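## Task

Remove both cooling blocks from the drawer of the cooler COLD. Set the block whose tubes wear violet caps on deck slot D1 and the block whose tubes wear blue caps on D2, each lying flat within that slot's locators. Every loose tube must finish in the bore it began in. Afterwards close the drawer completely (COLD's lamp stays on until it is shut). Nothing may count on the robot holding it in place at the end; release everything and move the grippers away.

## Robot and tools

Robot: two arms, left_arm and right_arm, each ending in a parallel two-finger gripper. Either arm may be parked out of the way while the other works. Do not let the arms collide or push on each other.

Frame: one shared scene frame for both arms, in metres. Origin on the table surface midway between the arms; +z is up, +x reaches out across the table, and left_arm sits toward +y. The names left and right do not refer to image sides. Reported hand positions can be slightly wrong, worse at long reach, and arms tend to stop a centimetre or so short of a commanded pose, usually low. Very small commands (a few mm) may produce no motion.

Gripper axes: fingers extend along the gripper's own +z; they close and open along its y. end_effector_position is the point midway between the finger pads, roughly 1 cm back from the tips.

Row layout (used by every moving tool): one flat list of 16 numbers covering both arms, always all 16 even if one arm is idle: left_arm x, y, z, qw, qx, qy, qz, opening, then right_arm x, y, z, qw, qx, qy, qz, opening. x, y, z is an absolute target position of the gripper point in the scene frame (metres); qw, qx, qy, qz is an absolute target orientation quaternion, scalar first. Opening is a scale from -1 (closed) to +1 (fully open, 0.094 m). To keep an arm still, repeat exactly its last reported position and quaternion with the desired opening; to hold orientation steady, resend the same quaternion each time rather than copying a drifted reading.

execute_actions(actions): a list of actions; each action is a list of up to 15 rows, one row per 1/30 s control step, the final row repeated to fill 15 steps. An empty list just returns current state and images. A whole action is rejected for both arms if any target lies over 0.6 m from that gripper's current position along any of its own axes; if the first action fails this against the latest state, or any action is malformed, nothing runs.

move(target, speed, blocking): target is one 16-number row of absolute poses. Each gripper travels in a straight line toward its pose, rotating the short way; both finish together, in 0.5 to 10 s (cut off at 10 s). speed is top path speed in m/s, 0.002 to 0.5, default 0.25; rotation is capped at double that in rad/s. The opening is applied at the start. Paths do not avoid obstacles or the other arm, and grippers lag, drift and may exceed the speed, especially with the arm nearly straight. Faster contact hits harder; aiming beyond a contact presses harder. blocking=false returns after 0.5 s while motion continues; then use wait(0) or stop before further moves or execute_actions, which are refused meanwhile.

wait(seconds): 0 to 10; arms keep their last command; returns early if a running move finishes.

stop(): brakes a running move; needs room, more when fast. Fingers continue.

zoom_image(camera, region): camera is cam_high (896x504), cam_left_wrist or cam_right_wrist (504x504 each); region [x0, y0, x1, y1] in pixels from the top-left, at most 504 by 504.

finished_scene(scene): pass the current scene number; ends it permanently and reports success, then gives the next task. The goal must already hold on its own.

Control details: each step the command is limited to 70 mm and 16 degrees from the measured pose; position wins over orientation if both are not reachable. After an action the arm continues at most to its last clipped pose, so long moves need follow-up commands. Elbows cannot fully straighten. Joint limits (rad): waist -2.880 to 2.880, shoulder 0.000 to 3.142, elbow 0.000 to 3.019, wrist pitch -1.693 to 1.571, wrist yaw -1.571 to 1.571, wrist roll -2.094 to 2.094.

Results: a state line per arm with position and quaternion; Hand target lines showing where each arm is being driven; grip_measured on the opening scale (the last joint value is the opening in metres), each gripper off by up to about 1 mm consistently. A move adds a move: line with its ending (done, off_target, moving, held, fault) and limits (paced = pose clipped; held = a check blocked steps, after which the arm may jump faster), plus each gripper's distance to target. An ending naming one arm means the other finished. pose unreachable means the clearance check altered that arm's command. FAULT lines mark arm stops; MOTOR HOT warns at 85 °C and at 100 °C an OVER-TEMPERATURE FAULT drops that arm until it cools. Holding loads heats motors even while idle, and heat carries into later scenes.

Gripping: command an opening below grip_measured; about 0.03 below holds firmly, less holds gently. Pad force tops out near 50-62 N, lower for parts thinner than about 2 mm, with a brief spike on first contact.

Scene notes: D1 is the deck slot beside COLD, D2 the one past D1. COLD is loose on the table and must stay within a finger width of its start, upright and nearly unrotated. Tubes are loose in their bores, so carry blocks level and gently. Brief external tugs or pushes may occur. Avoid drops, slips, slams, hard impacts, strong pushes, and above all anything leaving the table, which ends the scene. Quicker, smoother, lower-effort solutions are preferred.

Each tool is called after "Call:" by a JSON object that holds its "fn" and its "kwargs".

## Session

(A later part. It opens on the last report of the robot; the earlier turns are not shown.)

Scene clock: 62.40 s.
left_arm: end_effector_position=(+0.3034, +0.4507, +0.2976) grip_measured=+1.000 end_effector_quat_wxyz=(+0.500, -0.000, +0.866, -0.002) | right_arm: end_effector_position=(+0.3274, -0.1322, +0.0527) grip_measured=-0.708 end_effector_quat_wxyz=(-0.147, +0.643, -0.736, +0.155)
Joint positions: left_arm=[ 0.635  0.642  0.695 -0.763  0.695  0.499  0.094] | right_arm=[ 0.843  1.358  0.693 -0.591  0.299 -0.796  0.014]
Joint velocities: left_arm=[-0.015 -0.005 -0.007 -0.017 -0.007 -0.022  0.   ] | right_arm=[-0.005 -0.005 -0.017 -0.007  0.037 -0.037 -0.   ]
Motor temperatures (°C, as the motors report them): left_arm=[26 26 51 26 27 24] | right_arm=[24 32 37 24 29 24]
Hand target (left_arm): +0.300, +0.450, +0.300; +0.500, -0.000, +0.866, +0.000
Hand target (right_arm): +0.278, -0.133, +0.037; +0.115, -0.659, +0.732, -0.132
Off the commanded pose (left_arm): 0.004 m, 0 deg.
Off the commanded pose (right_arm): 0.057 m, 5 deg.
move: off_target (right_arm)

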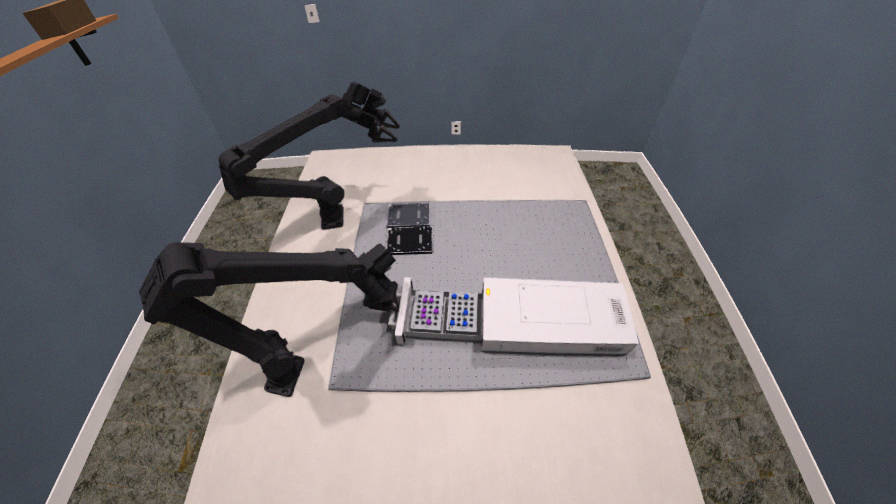

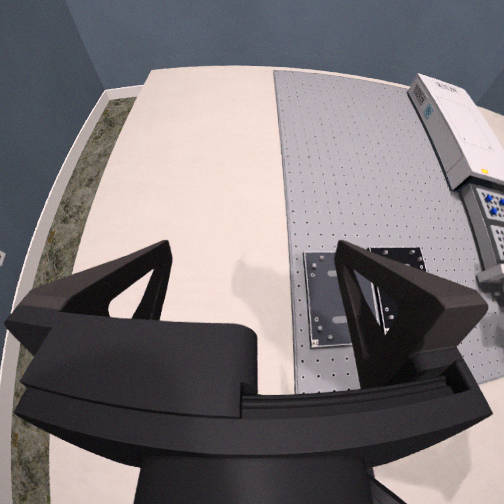

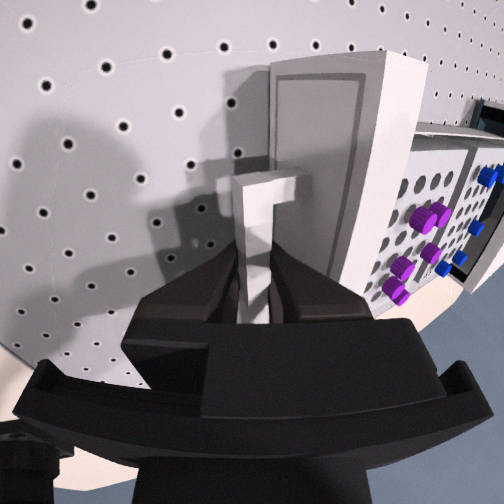

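It's at its stop. On to the blue block.

Call:
{"fn": "move", "kwargs": {"target": [0.3,0.45,0.3,0.5,0,0.866,0,1,0.325,-0.132,0.052,0.116,-0.659,0.732,-0.13,-0.4]}}

Call:
{"fn": "move", "kwargs": {"target": [0.3,0.45,0.3,0.5,0,0.866,0,1,0.33,-0.135,0.17,0,-0.675,0.738,0,-0.4], "speed": 0.15}}

Call:
{"fn": "move", "kwargs": {"target": [0.3,0.45,0.3,0.5,0,0.866,0,1,0.543,-0.158,0.15,0,-0.675,0.738,0,1]}}

Call:
{"fn": "move", "kwargs": {"target": [0.3,0.45,0.3,0.5,0,0.866,0,1,0.535,-0.158,0.088,0,-0.675,0.738,0,1], "speed": 0.05}}

Scene clock: 70.53 s.
left_arm: end_effector_position=(+0.3034, +0.4507, +0.2976) grip_measured=+1.000 end_effector_quat_wxyz=(+0.500, -0.000, +0.866, -0.002) | right_arm: end_effector_position=(+0.3228, -0.1321, +0.0528) grip_measured=-0.401 end_effector_quat_wxyz=(-0.129, +0.654, -0.733, +0.134)
Joint positions: left_arm=[ 0.635  0.642  0.695 -0.763  0.695  0.499  0.094] | right_arm=[ 0.83   1.36   0.71  -0.64   0.253 -0.818  0.028]
Joint velocities: left_arm=[-0.005  0.005 -0.012  0.002 -0.007 -0.051  0.   ] | right_arm=[-0.024  0.005  0.007  0.002  0.037  0.037 -0.001]
Motor temperatures (°C, as the motors report them): left_arm=[26 26 51 26 27 24] | right_arm=[24 32 36 24 29 25]
Hand target (left_arm): +0.300, +0.450, +0.300; +0.500, -0.000, +0.866, +0.000
Hand target (right_arm): +0.325, -0.132, +0.052; +0.116, -0.659, +0.732, -0.131
Off the commanded pose (left_arm): 0.004 m, 0 deg.
Off the commanded pose (right_arm): 0.002 m, 2 deg.
move: done

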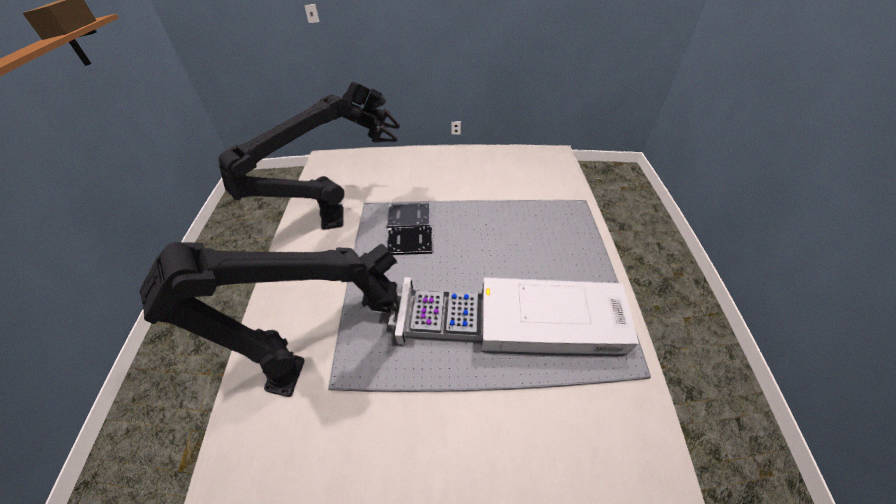

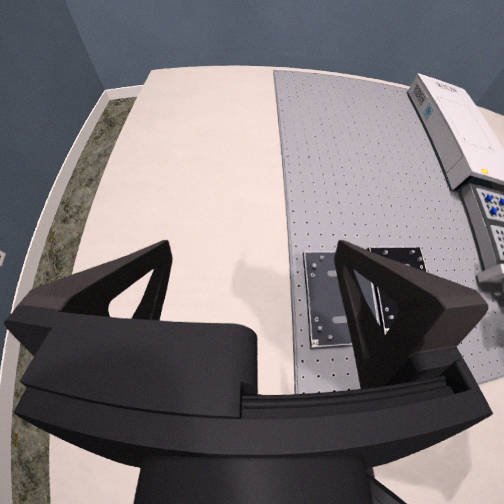

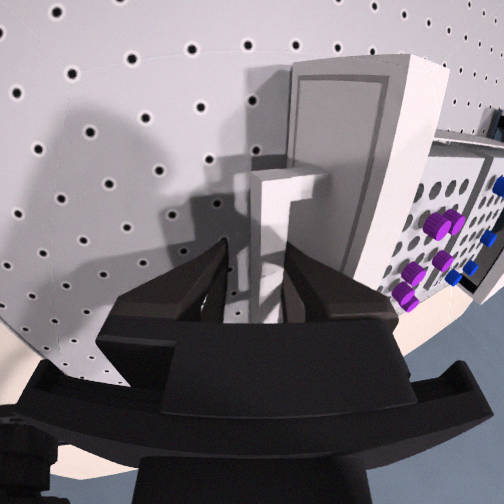

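Scene clock: 72.33 s.
left_arm: end_effector_position=(+0.3034, +0.4507, +0.2976) grip_measured=+1.000 end_effector_quat_wxyz=(+0.500, -0.000, +0.866, -0.002) | right_arm: end_effector_position=(+0.3151, -0.1403, +0.1608) grip_measured=-0.401 end_effector_quat_wxyz=(+0.008, +0.675, -0.738, +0.003)
Joint positions: left_arm=[ 0.635  0.642  0.695 -0.763  0.695  0.499  0.094] | right_arm=[ 0.714  1.359  1.071 -1.298  0.01  -0.922  0.028]
Joint velocities: left_arm=[ 0.005 -0.024 -0.007 -0.012 -0.081  0.11   0.   ] | right_arm=[-0.024 -0.005 -0.012 -0.007  0.022 -0.11  -0.001]
Motor temperatures (°C, as the motors report them): left_arm=[26 26 51 26 27 24] | right_arm=[24 32 36 24 29 25]
Hand target (left_arm): +0.300, +0.450, +0.300; +0.500, -0.000, +0.866, +0.000
Hand target (right_arm): +0.327, -0.138, +0.171; -0.002, -0.674, +0.739, -0.003
Off the commanded pose (left_arm): 0.004 m, 0 deg.
Off the commanded pose (right_arm): 0.018 m, 1 deg.
move: off_target (right_arm)

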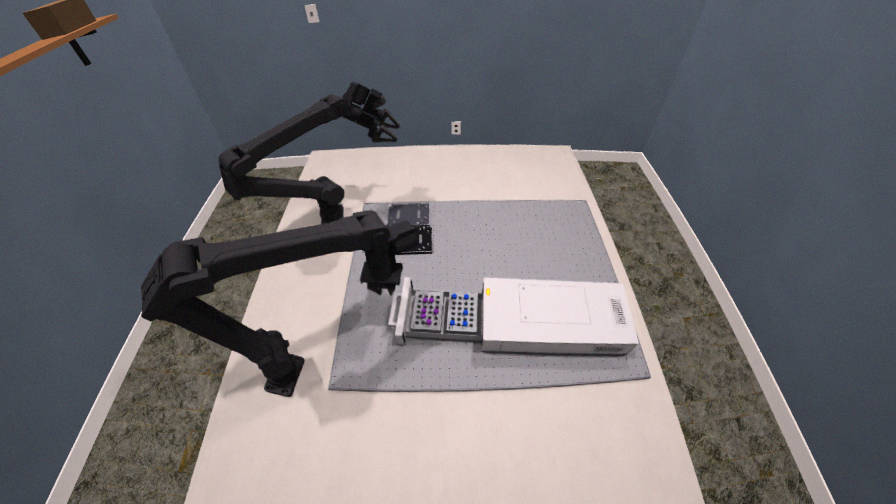

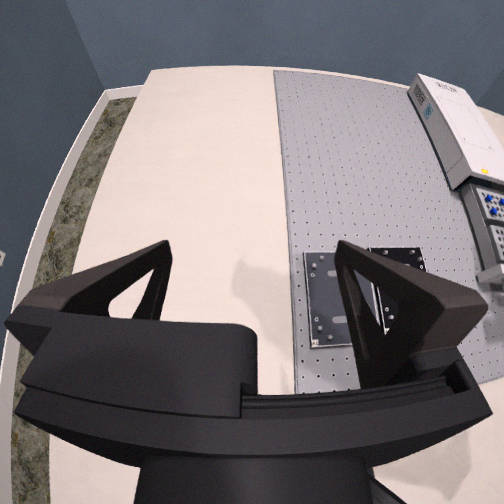

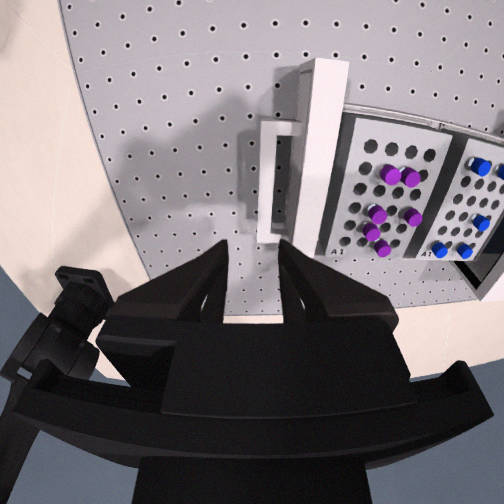

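Scene clock: 73.73 s.
left_arm: end_effector_position=(+0.3034, +0.4507, +0.2976) grip_measured=+1.000 end_effector_quat_wxyz=(+0.500, -0.000, +0.866, -0.002) | right_arm: end_effector_position=(+0.5299, -0.1632, +0.1389) grip_measured=+1.000 end_effector_quat_wxyz=(+0.012, +0.672, -0.740, -0.002)
Joint positions: left_arm=[ 0.635  0.642  0.695 -0.763  0.695  0.499  0.094] | right_arm=[ 0.472  1.853  1.614 -1.355  0.006 -1.158  0.094]
Joint velocities: left_arm=[-0.024 -0.005  0.002 -0.007  0.081 -0.007  0.   ] | right_arm=[-0.015 -0.005  0.022 -0.012 -0.11  -0.022  0.   ]
Motor temperatures (°C, as the motors report them): left_arm=[26 26 51 26 27 24] | right_arm=[24 32 37 24 29 25]
Hand target (left_arm): +0.300, +0.450, +0.300; +0.500, -0.000, +0.866, +0.000
Hand target (right_arm): +0.542, -0.162, +0.153; +0.000, -0.675, +0.738, -0.002
Off the commanded pose (left_arm): 0.004 m, 0 deg.
Off the commanded pose (right_arm): 0.018 m, 1 deg.
move: off_target (right_arm)

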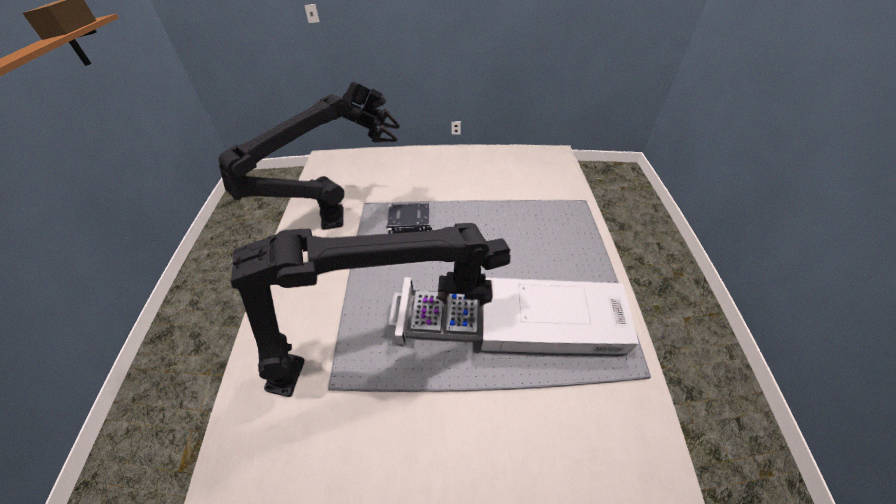

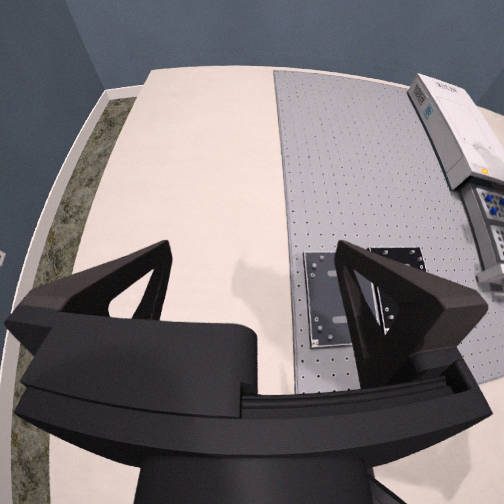

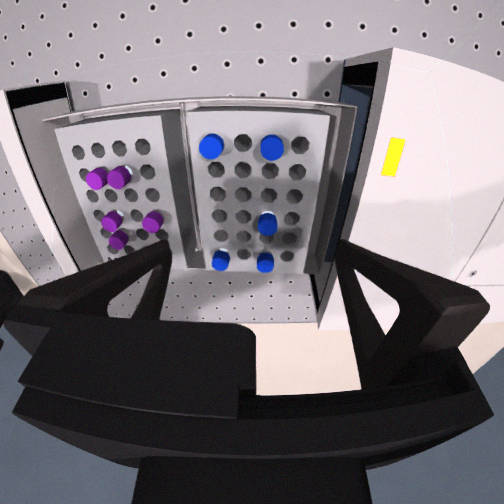

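Scene clock: 75.10 s.
left_arm: end_effector_position=(+0.3034, +0.4507, +0.2976) grip_measured=+1.000 end_effector_quat_wxyz=(+0.500, -0.000, +0.866, -0.002) | right_arm: end_effector_position=(+0.5336, -0.1611, +0.0978) grip_measured=+1.000 end_effector_quat_wxyz=(+0.000, +0.672, -0.740, +0.001)
Joint positions: left_arm=[ 0.635  0.642  0.695 -0.763  0.695  0.499  0.094] | right_arm=[ 0.472  1.88   1.541 -1.231  0.001 -1.158  0.094]
Joint velocities: left_arm=[-0.005 -0.015 -0.012  0.002  0.051 -0.022  0.   ] | right_arm=[-0.005  0.005  0.002 -0.007  0.007  0.007  0.   ]
Motor temperatures (°C, as the motors report them): left_arm=[26 26 51 26 27 24] | right_arm=[24 32 37 24 29 25]
Hand target (left_arm): +0.300, +0.450, +0.300; +0.500, -0.000, +0.866, +0.000
Hand target (right_arm): +0.536, -0.158, +0.088; +0.000, -0.675, +0.738, +0.000
Off the commanded pose (left_arm): 0.004 m, 0 deg.
Off the commanded pose (right_arm): 0.010 m, 0 deg.
move: done

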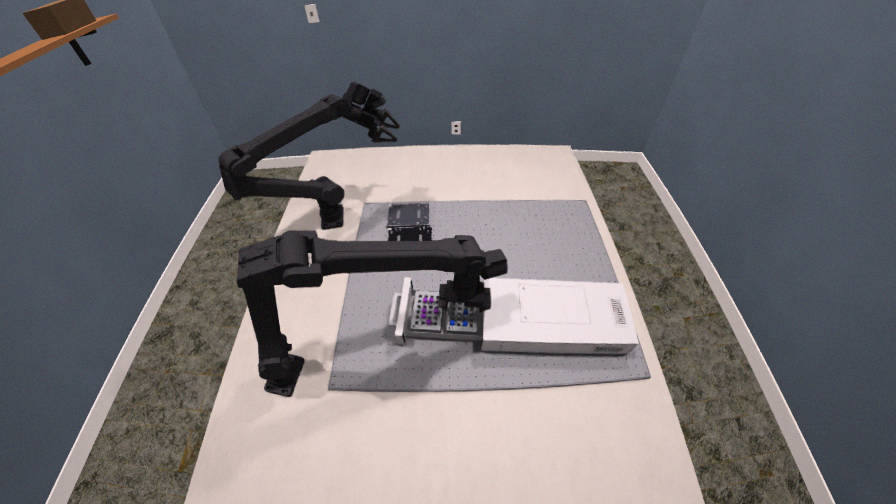

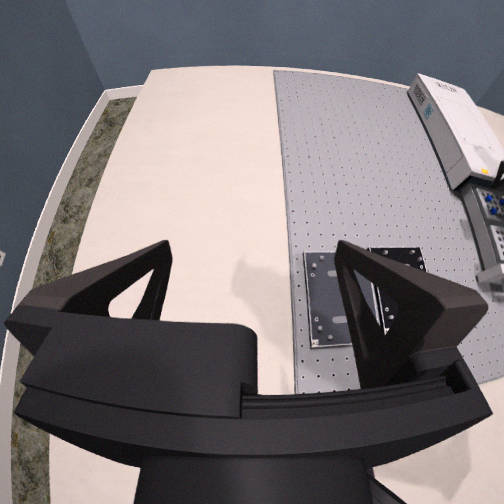

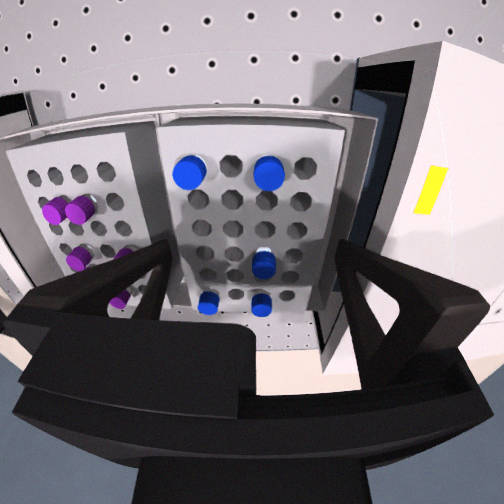

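Call:
{"fn": "move", "kwargs": {"target": [0.3,0.45,0.3,0.5,0,0.866,0,1,0.527,-0.152,0.045,0,-0.684,0.73,0,1], "speed": 0.03}}

Scene clock: 80.83 s.
left_arm: end_effector_position=(+0.3034, +0.4507, +0.2976) grip_measured=+1.000 end_effector_quat_wxyz=(+0.500, -0.000, +0.866, -0.002) | right_arm: end_effector_position=(+0.5273, -0.1600, +0.0729) grip_measured=+1.000 end_effector_quat_wxyz=(-0.007, +0.674, -0.739, +0.005)
Joint positions: left_arm=[ 0.635  0.642  0.695 -0.763  0.695  0.499  0.094] | right_arm=[ 0.478  1.88   1.471 -1.145  0.003 -1.156  0.094]
Joint velocities: left_arm=[ 0.005 -0.005 -0.002 -0.007 -0.007 -0.051  0.   ] | right_arm=[ 0.015 -0.005  0.007 -0.007 -0.022  0.007  0.   ]
Motor temperatures (°C, as the motors report them): left_arm=[26 26 51 26 27 24] | right_arm=[24 33 37 24 29 25]
Hand target (left_arm): +0.300, +0.450, +0.300; +0.500, -0.000, +0.866, +0.000
Hand target (right_arm): +0.527, -0.152, +0.045; -0.000, -0.684, +0.730, +0.000
Off the commanded pose (left_arm): 0.004 m, 0 deg.
Off the commanded pose (right_arm): 0.029 m, 2 deg.
move: off_target (right_arm)

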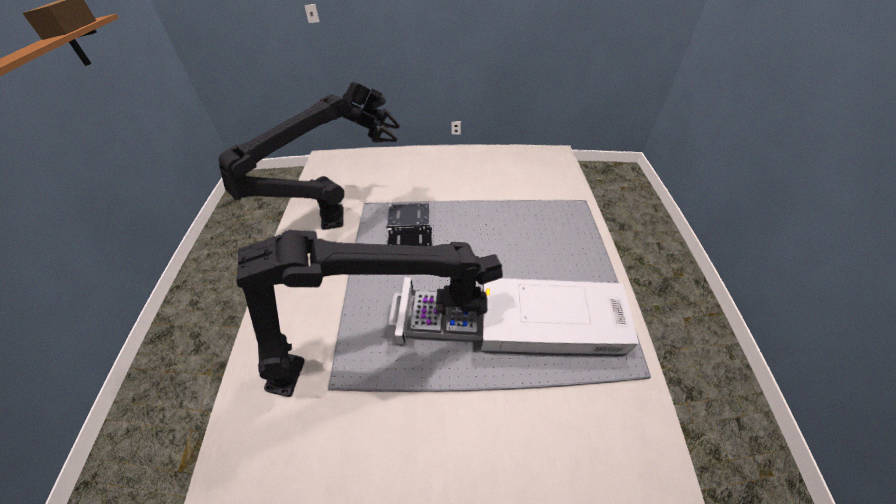

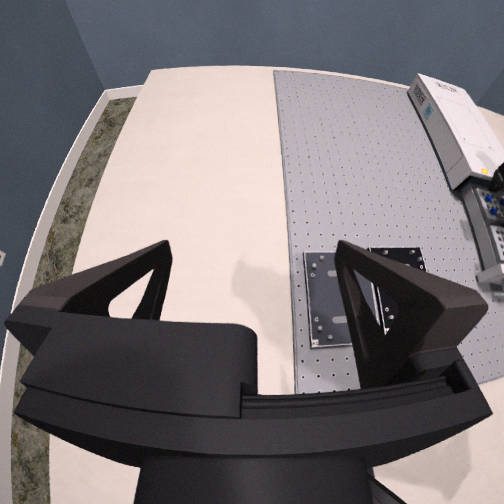

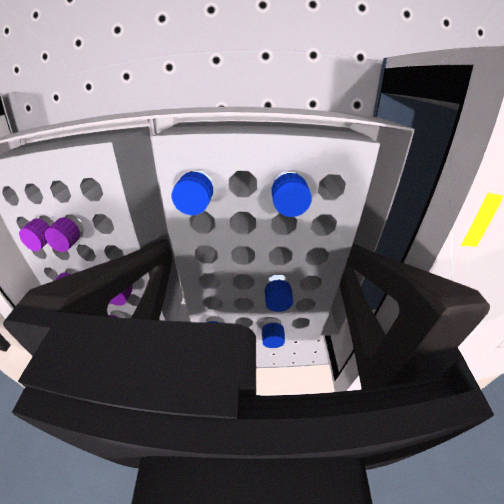

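Right finger caught on the block's edge; shift +x ~4 mm.

Call:
{"fn": "move", "kwargs": {"target": [0.3,0.45,0.3,0.5,0,0.866,0,1,0.545,-0.148,0.1,0,-0.684,0.73,0,1], "speed": 0.04}}

Call:
{"fn": "move", "kwargs": {"target": [0.3,0.45,0.3,0.5,0,0.866,0,1,0.533,-0.152,0.045,0,-0.684,0.73,0,1], "speed": 0.03}}

Scene clock: 86.27 s.
left_arm: end_effector_position=(+0.3034, +0.4507, +0.2976) grip_measured=+1.000 end_effector_quat_wxyz=(+0.500, -0.000, +0.866, -0.002) | right_arm: end_effector_position=(+0.5264, -0.1601, +0.0807) grip_measured=+1.000 end_effector_quat_wxyz=(+0.020, +0.673, -0.739, -0.008)
Joint positions: left_arm=[ 0.635  0.642  0.695 -0.763  0.695  0.499  0.094] | right_arm=[ 0.478  1.905  1.531 -1.239  0.001 -1.156  0.094]
Joint velocities: left_arm=[ 0.005 -0.005 -0.012 -0.012  0.022  0.007  0.   ] | right_arm=[-0.024 -0.005  0.012 -0.017 -0.066  0.081  0.   ]
Motor temperatures (°C, as the motors report them): left_arm=[26 26 51 26 27 24] | right_arm=[24 33 37 24 29 25]
Hand target (left_arm): +0.300, +0.450, +0.300; +0.500, -0.000, +0.866, +0.000
Hand target (right_arm): +0.543, -0.149, +0.101; +0.000, -0.684, +0.730, -0.000
Off the commanded pose (left_arm): 0.004 m, 0 deg.
Off the commanded pose (right_arm): 0.029 m, 3 deg.
move: off_target (right_arm)

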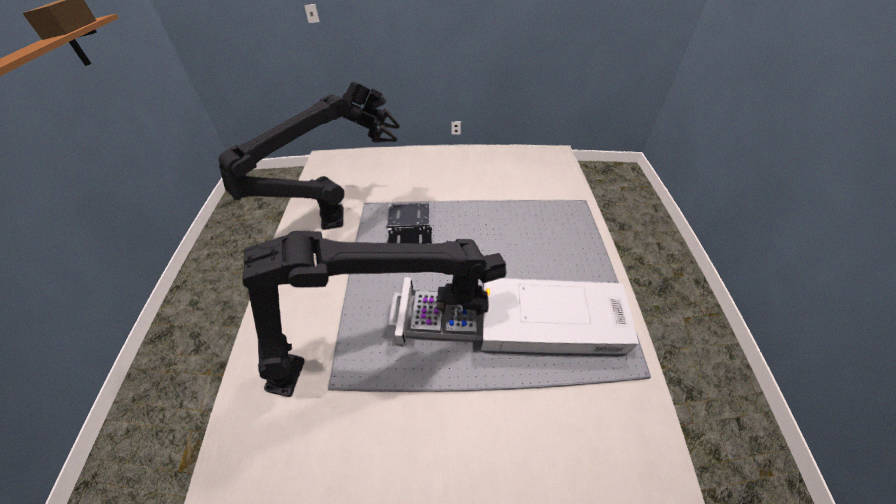

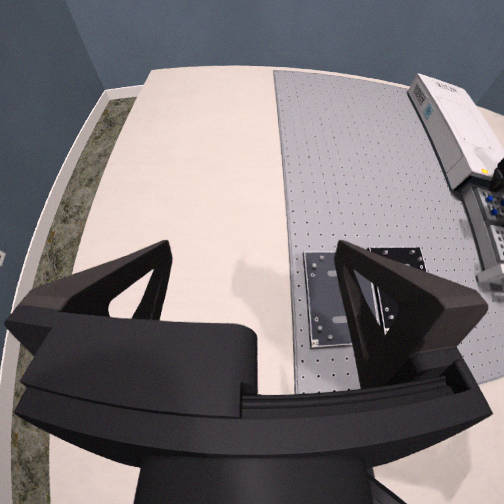

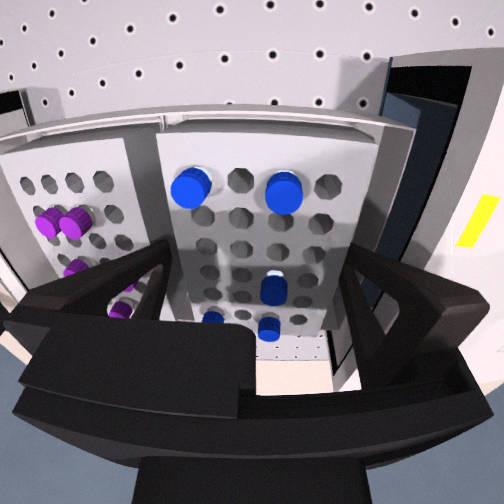

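Scene clock: 87.73 s.
left_arm: end_effector_position=(+0.3034, +0.4507, +0.2976) grip_measured=+1.000 end_effector_quat_wxyz=(+0.500, -0.000, +0.866, -0.002) | right_arm: end_effector_position=(+0.5273, -0.1589, +0.0741) grip_measured=+1.000 end_effector_quat_wxyz=(-0.000, +0.673, -0.740, +0.001)
Joint positions: left_arm=[ 0.635  0.642  0.695 -0.763  0.695  0.499  0.094] | right_arm=[ 0.48   1.889  1.488 -1.169  0.003 -1.152  0.094]
Joint velocities: left_arm=[-0.005 -0.005 -0.012  0.002  0.007  0.066  0.   ] | right_arm=[ 0.005 -0.015 -0.002  0.002 -0.037  0.022  0.   ]
Motor temperatures (°C, as the motors report them): left_arm=[26 26 51 26 27 24] | right_arm=[24 33 37 24 29 25]
Hand target (left_arm): +0.300, +0.450, +0.300; +0.500, -0.000, +0.866, +0.000
Hand target (right_arm): +0.532, -0.152, +0.046; -0.000, -0.684, +0.730, +0.001
Off the commanded pose (left_arm): 0.004 m, 0 deg.
Off the commanded pose (right_arm): 0.030 m, 2 deg.
move: off_target (right_arm)

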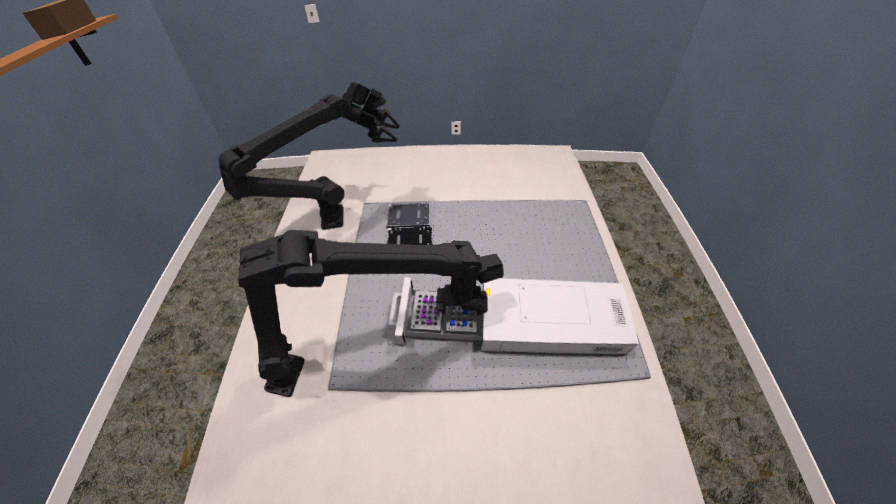

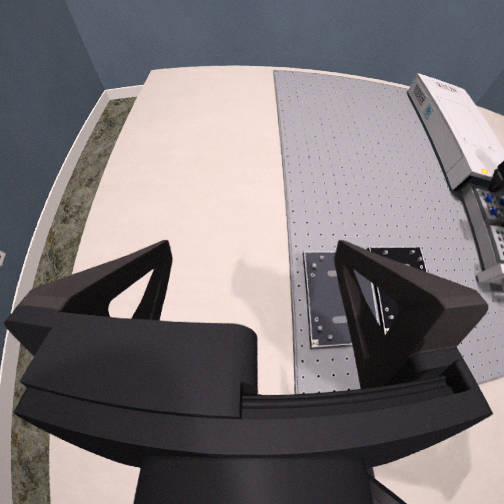

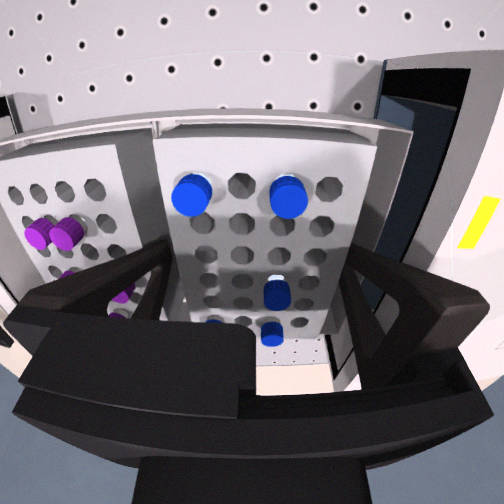

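Call:
{"fn": "move", "kwargs": {"target": [0.3,0.45,0.3,0.5,0,0.866,0,1,0.545,-0.15,0.15,0,-0.684,0.73,0,1], "speed": 0.1}}

Call:
{"fn": "move", "kwargs": {"target": [0.3,0.45,0.3,0.5,0,0.866,0,1,0.533,-0.15,0.045,0,-0.684,0.73,0,1], "speed": 0.05}}

Scene clock: 93.40 s.
left_arm: end_effector_position=(+0.3034, +0.4507, +0.2976) grip_measured=+1.000 end_effector_quat_wxyz=(+0.500, -0.000, +0.866, -0.002) | right_arm: end_effector_position=(+0.5329, -0.1571, +0.1268) grip_measured=+1.000 end_effector_quat_wxyz=(+0.020, +0.678, -0.734, -0.008)
Joint positions: left_arm=[ 0.635  0.642  0.695 -0.763  0.695  0.499  0.094] | right_arm=[ 0.48   1.886  1.629 -1.357  0.003 -1.167  0.094]
Joint velocities: left_arm=[ 0.005  0.005  0.027 -0.012 -0.051  0.11   0.   ] | right_arm=[-0.005 -0.005 -0.017 -0.017  0.037  0.007  0.   ]
Motor temperatures (°C, as the motors report them): left_arm=[26 26 51 26 27 24] | right_arm=[24 33 37 24 28 25]
Hand target (left_arm): +0.300, +0.450, +0.300; +0.500, -0.000, +0.866, +0.000
Hand target (right_arm): +0.542, -0.151, +0.151; -0.000, +0.684, -0.730, +0.000
Off the commanded pose (left_arm): 0.004 m, 0 deg.
Off the commanded pose (right_arm): 0.027 m, 3 deg.
move: off_target (right_arm)

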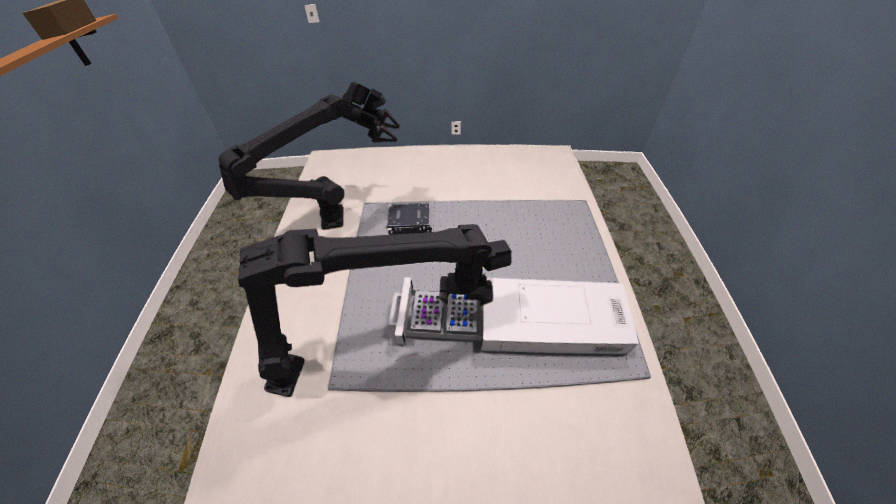

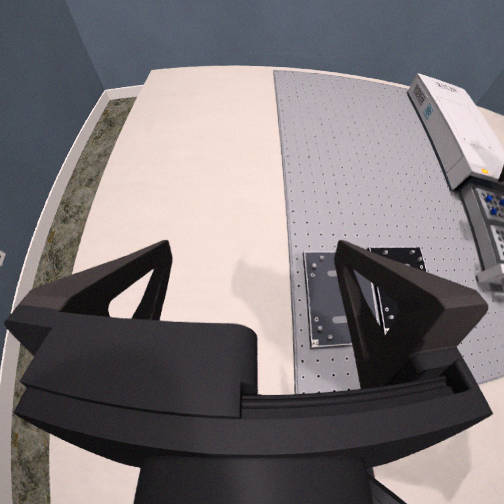

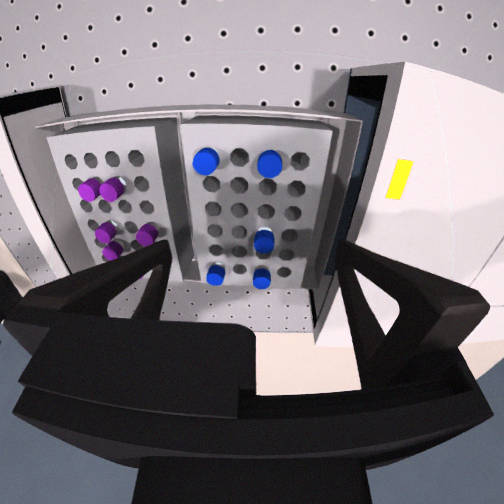

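Scene clock: 95.27 s.
left_arm: end_effector_position=(+0.3034, +0.4507, +0.2976) grip_measured=+1.000 end_effector_quat_wxyz=(+0.500, -0.000, +0.866, -0.002) | right_arm: end_effector_position=(+0.5277, -0.1544, +0.0744) grip_measured=+1.000 end_effector_quat_wxyz=(-0.002, +0.678, -0.735, +0.001)
Joint positions: left_arm=[ 0.635  0.642  0.695 -0.763  0.695  0.499  0.094] | right_arm=[ 0.486  1.89   1.491 -1.166  0.001 -1.158  0.094]
Joint velocities: left_arm=[-0.005 -0.005  0.002  0.002 -0.051  0.007  0.   ] | right_arm=[-0.005 -0.005 -0.007  0.002 -0.066 -0.037  0.   ]
Motor temperatures (°C, as the motors report them): left_arm=[26 26 51 26 27 24] | right_arm=[24 33 37 24 28 25]
Hand target (left_arm): +0.300, +0.450, +0.300; +0.500, -0.000, +0.866, +0.000
Hand target (right_arm): +0.533, -0.150, +0.045; +0.000, +0.684, -0.730, -0.001
Off the commanded pose (left_arm): 0.004 m, 0 deg.
Off the commanded pose (right_arm): 0.030 m, 1 deg.
move: off_target (right_arm)

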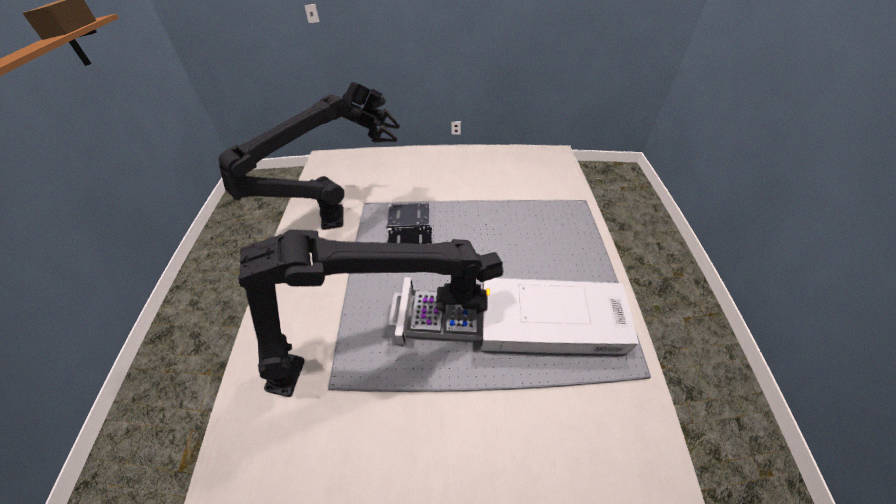

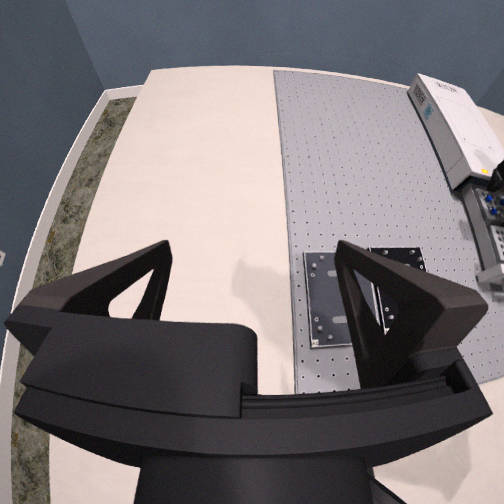

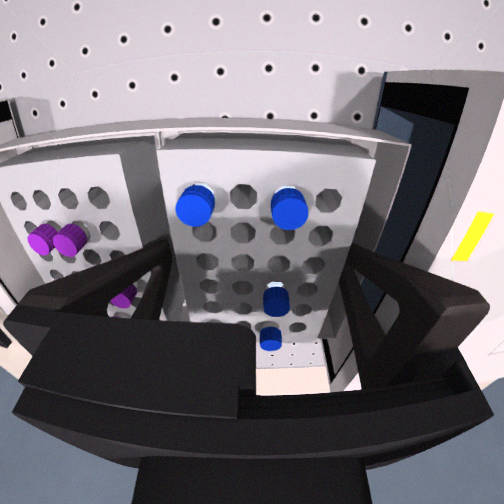

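Call:
{"fn": "move", "kwargs": {"target": [0.3,0.45,0.3,0.5,0,0.866,0,1,0.545,-0.152,0.14,0.06,-0.681,0.727,-0.064,1], "speed": 0.1}}

Call:
{"fn": "move", "kwargs": {"target": [0.3,0.45,0.3,0.5,0,0.866,0,1,0.533,-0.154,0.045,0.06,-0.681,0.727,-0.064,1], "speed": 0.04}}

Scene clock: 104.53 s.
left_arm: end_effector_position=(+0.3034, +0.4507, +0.2976) grip_measured=+1.000 end_effector_quat_wxyz=(+0.500, -0.000, +0.866, -0.002) | right_arm: end_effector_position=(+0.5375, -0.1618, +0.1254) grip_measured=+1.000 end_effector_quat_wxyz=(-0.040, +0.675, -0.735, +0.052)
Joint positions: left_arm=[ 0.635  0.642  0.695 -0.763  0.695  0.499  0.094] | right_arm=[ 0.488  1.797  1.491 -1.149  0.064 -1.158  0.094]
Joint velocities: left_arm=[0.005 0.005 0.002 0.002 0.007 0.022 0.   ] | right_arm=[-0.015 -0.005 -0.007 -0.002 -0.081  0.007  0.   ]
Motor temperatures (°C, as the motors report them): left_arm=[26 26 51 26 27 24] | right_arm=[24 33 37 24 28 25]
Hand target (left_arm): +0.300, +0.450, +0.300; +0.500, -0.000, +0.866, +0.000
Hand target (right_arm): +0.543, -0.153, +0.141; -0.061, +0.681, -0.727, +0.063
Off the commanded pose (left_arm): 0.004 m, 0 deg.
Off the commanded pose (right_arm): 0.019 m, 3 deg.
move: off_target (right_arm)

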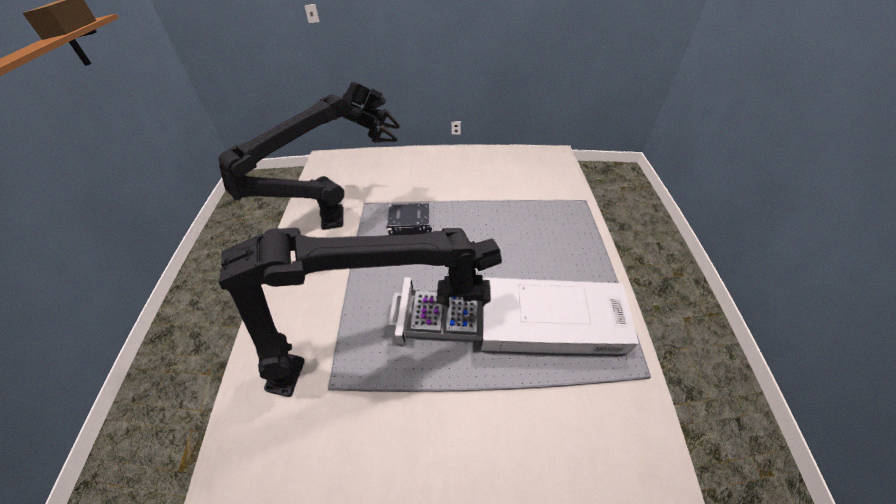

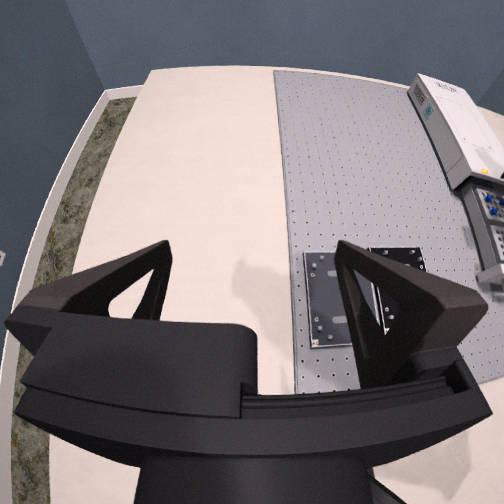

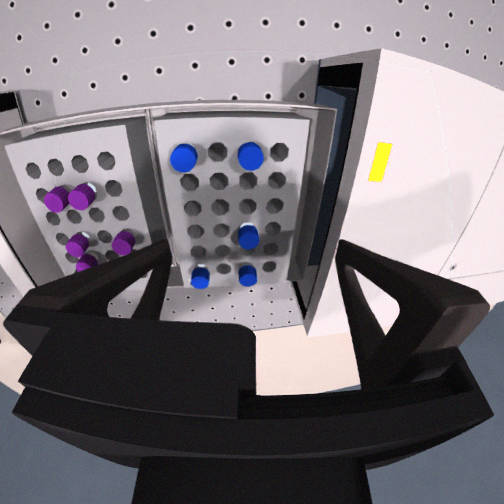

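Scene clock: 106.80 s.
left_arm: end_effector_position=(+0.3034, +0.4507, +0.2976) grip_measured=+1.000 end_effector_quat_wxyz=(+0.500, -0.000, +0.866, -0.002) | right_arm: end_effector_position=(+0.5383, -0.1626, +0.0978) grip_measured=+1.000 end_effector_quat_wxyz=(-0.084, +0.673, -0.731, +0.075)
Joint positions: left_arm=[ 0.635  0.642  0.695 -0.763  0.695  0.499  0.094] | right_arm=[ 0.488  1.768  1.362 -0.95   0.07  -1.164  0.094]
Joint velocities: left_arm=[-0.005 -0.005  0.032 -0.002 -0.007  0.007  0.   ] | right_arm=[-0.005 -0.005 -0.007 -0.002  0.022  0.022  0.   ]
Motor temperatures (°C, as the motors report them): left_arm=[26 26 51 26 27 24] | right_arm=[24 33 37 24 28 25]
Hand target (left_arm): +0.300, +0.450, +0.300; +0.500, -0.000, +0.866, +0.000
Hand target (right_arm): +0.531, -0.155, +0.047; -0.060, +0.681, -0.727, +0.064
Off the commanded pose (left_arm): 0.004 m, 0 deg.
Off the commanded pose (right_arm): 0.054 m, 3 deg.
move: off_target (right_arm)

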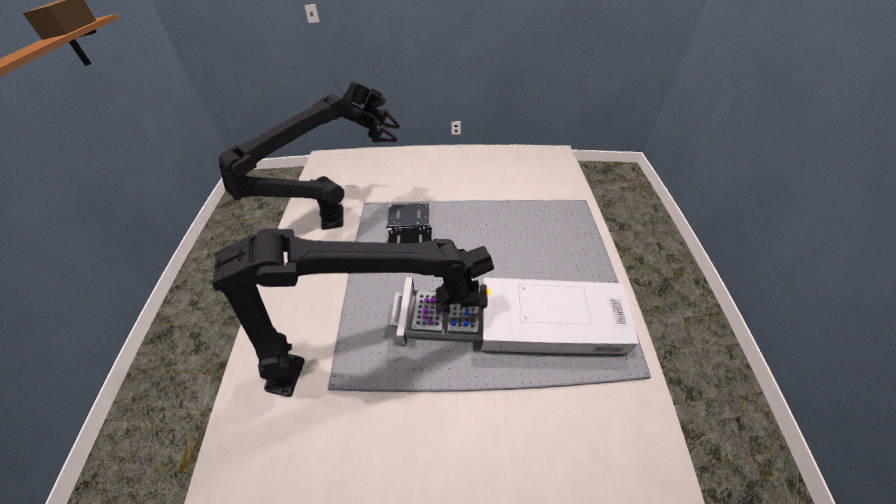

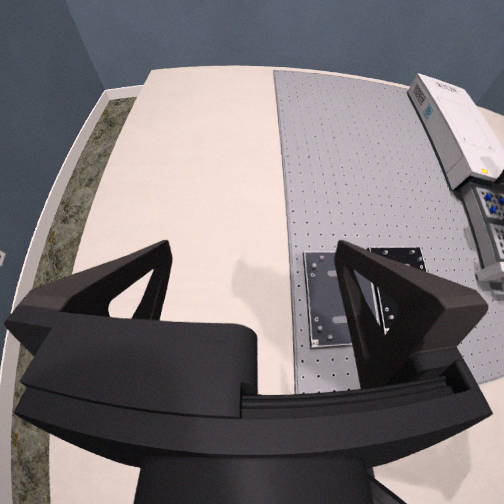

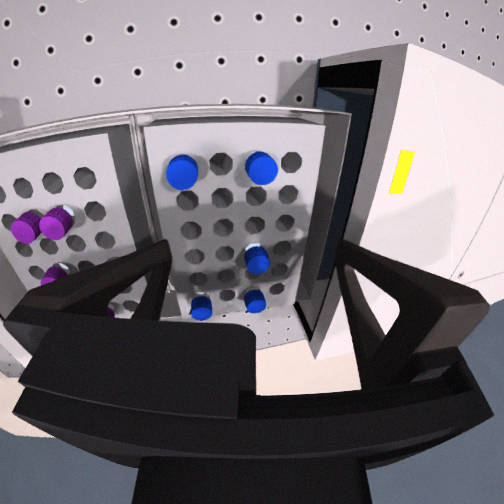

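Call:
{"fn": "move", "kwargs": {"target": [0.3,0.45,0.3,0.5,0,0.866,0,1,0.525,-0.15,0.10,0.06,-0.681,0.727,-0.064,0.95], "speed": 0.04}}

Call:
{"fn": "move", "kwargs": {"target": [0.3,0.45,0.3,0.5,0,0.866,0,1,0.525,-0.15,0.072,0.06,-0.681,0.727,-0.064,0.95], "speed": 0.03}}

Scene clock: 112.97 s.
left_arm: end_effector_position=(+0.3034, +0.4507, +0.2976) grip_measured=+1.000 end_effector_quat_wxyz=(+0.500, -0.000, +0.866, -0.002) | right_arm: end_effector_position=(+0.5228, -0.1575, +0.0980) grip_measured=+0.951 end_effector_quat_wxyz=(-0.062, +0.680, -0.728, +0.065)
Joint positions: left_arm=[ 0.635  0.642  0.695 -0.763  0.695  0.499  0.094] | right_arm=[ 0.506  1.763  1.362 -1.005  0.071 -1.159  0.092]
Joint velocities: left_arm=[-0.015 -0.005  0.012  0.012 -0.066 -0.007  0.   ] | right_arm=[-0.005 -0.015  0.007 -0.007 -0.022  0.022  0.   ]
Motor temperatures (°C, as the motors report them): left_arm=[26 26 51 26 27 24] | right_arm=[24 33 36 24 28 24]
Hand target (left_arm): +0.300, +0.450, +0.300; +0.500, -0.000, +0.866, +0.000
Hand target (right_arm): +0.525, -0.150, +0.100; -0.060, +0.681, -0.727, +0.064
Off the commanded pose (left_arm): 0.004 m, 0 deg.
Off the commanded pose (right_arm): 0.008 m, 0 deg.
move: done

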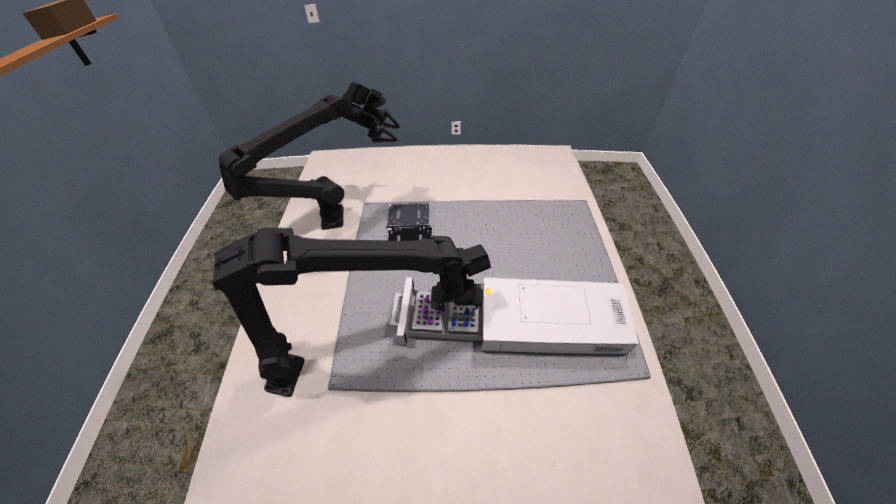

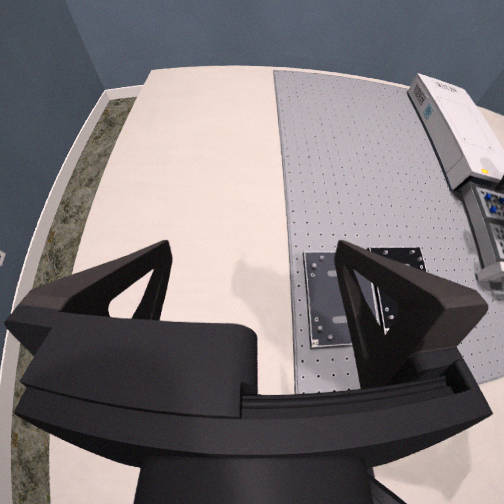

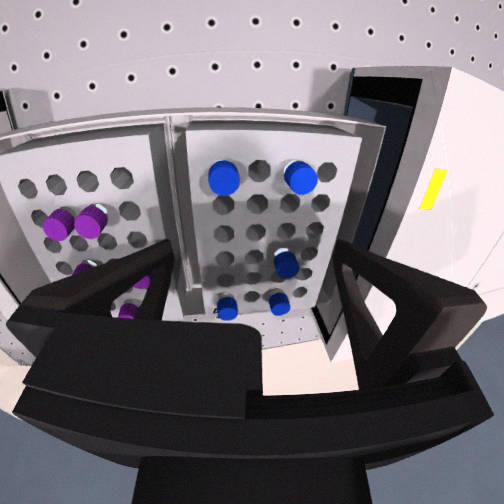

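Scene clock: 114.17 s.
left_arm: end_effector_position=(+0.3034, +0.4507, +0.2976) grip_measured=+1.000 end_effector_quat_wxyz=(+0.500, -0.000, +0.866, -0.002) | right_arm: end_effector_position=(+0.5283, -0.1556, +0.0857) grip_measured=+0.951 end_effector_quat_wxyz=(-0.067, +0.679, -0.728, +0.067)
Joint positions: left_arm=[ 0.635  0.642  0.695 -0.763  0.695  0.499  0.094] | right_arm=[ 0.506  1.783  1.354 -0.965  0.072 -1.158  0.092]
Joint velocities: left_arm=[ 0.005  0.015 -0.027  0.017  0.037  0.081  0.   ] | right_arm=[-0.005  0.005  0.007 -0.007 -0.022  0.007 -0.   ]
Motor temperatures (°C, as the motors report them): left_arm=[26 26 51 26 27 24] | right_arm=[24 33 36 24 28 24]
Hand target (left_arm): +0.300, +0.450, +0.300; +0.500, -0.000, +0.866, +0.000
Hand target (right_arm): +0.525, -0.150, +0.072; -0.060, +0.681, -0.727, +0.064
Off the commanded pose (left_arm): 0.004 m, 0 deg.
Off the commanded pose (right_arm): 0.015 m, 1 deg.
move: off_target (right_arm)

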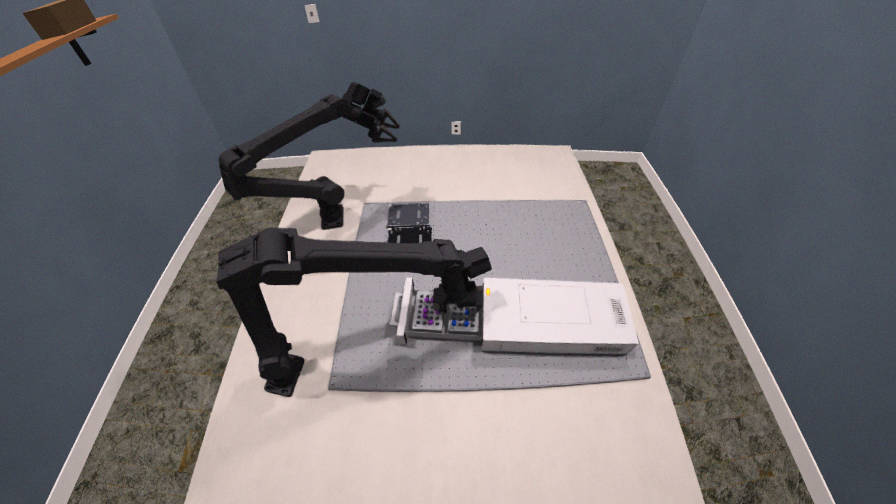

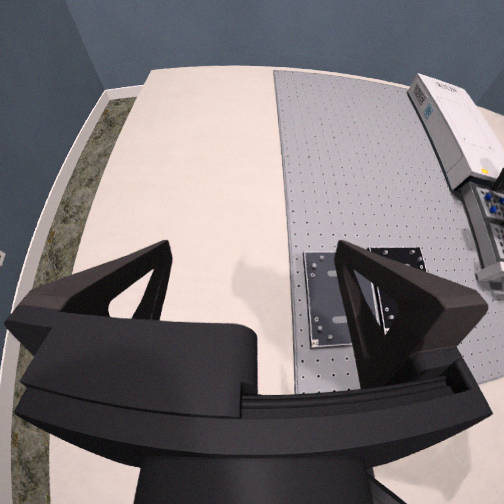

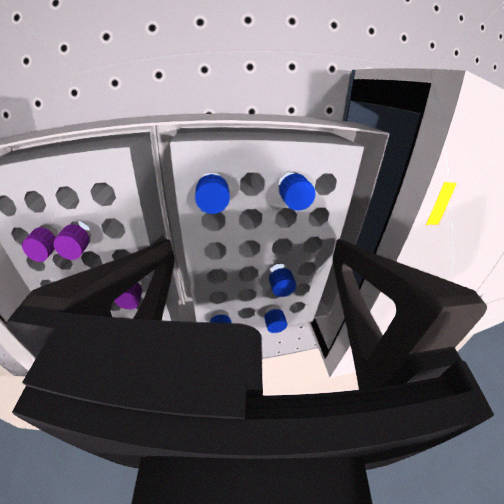

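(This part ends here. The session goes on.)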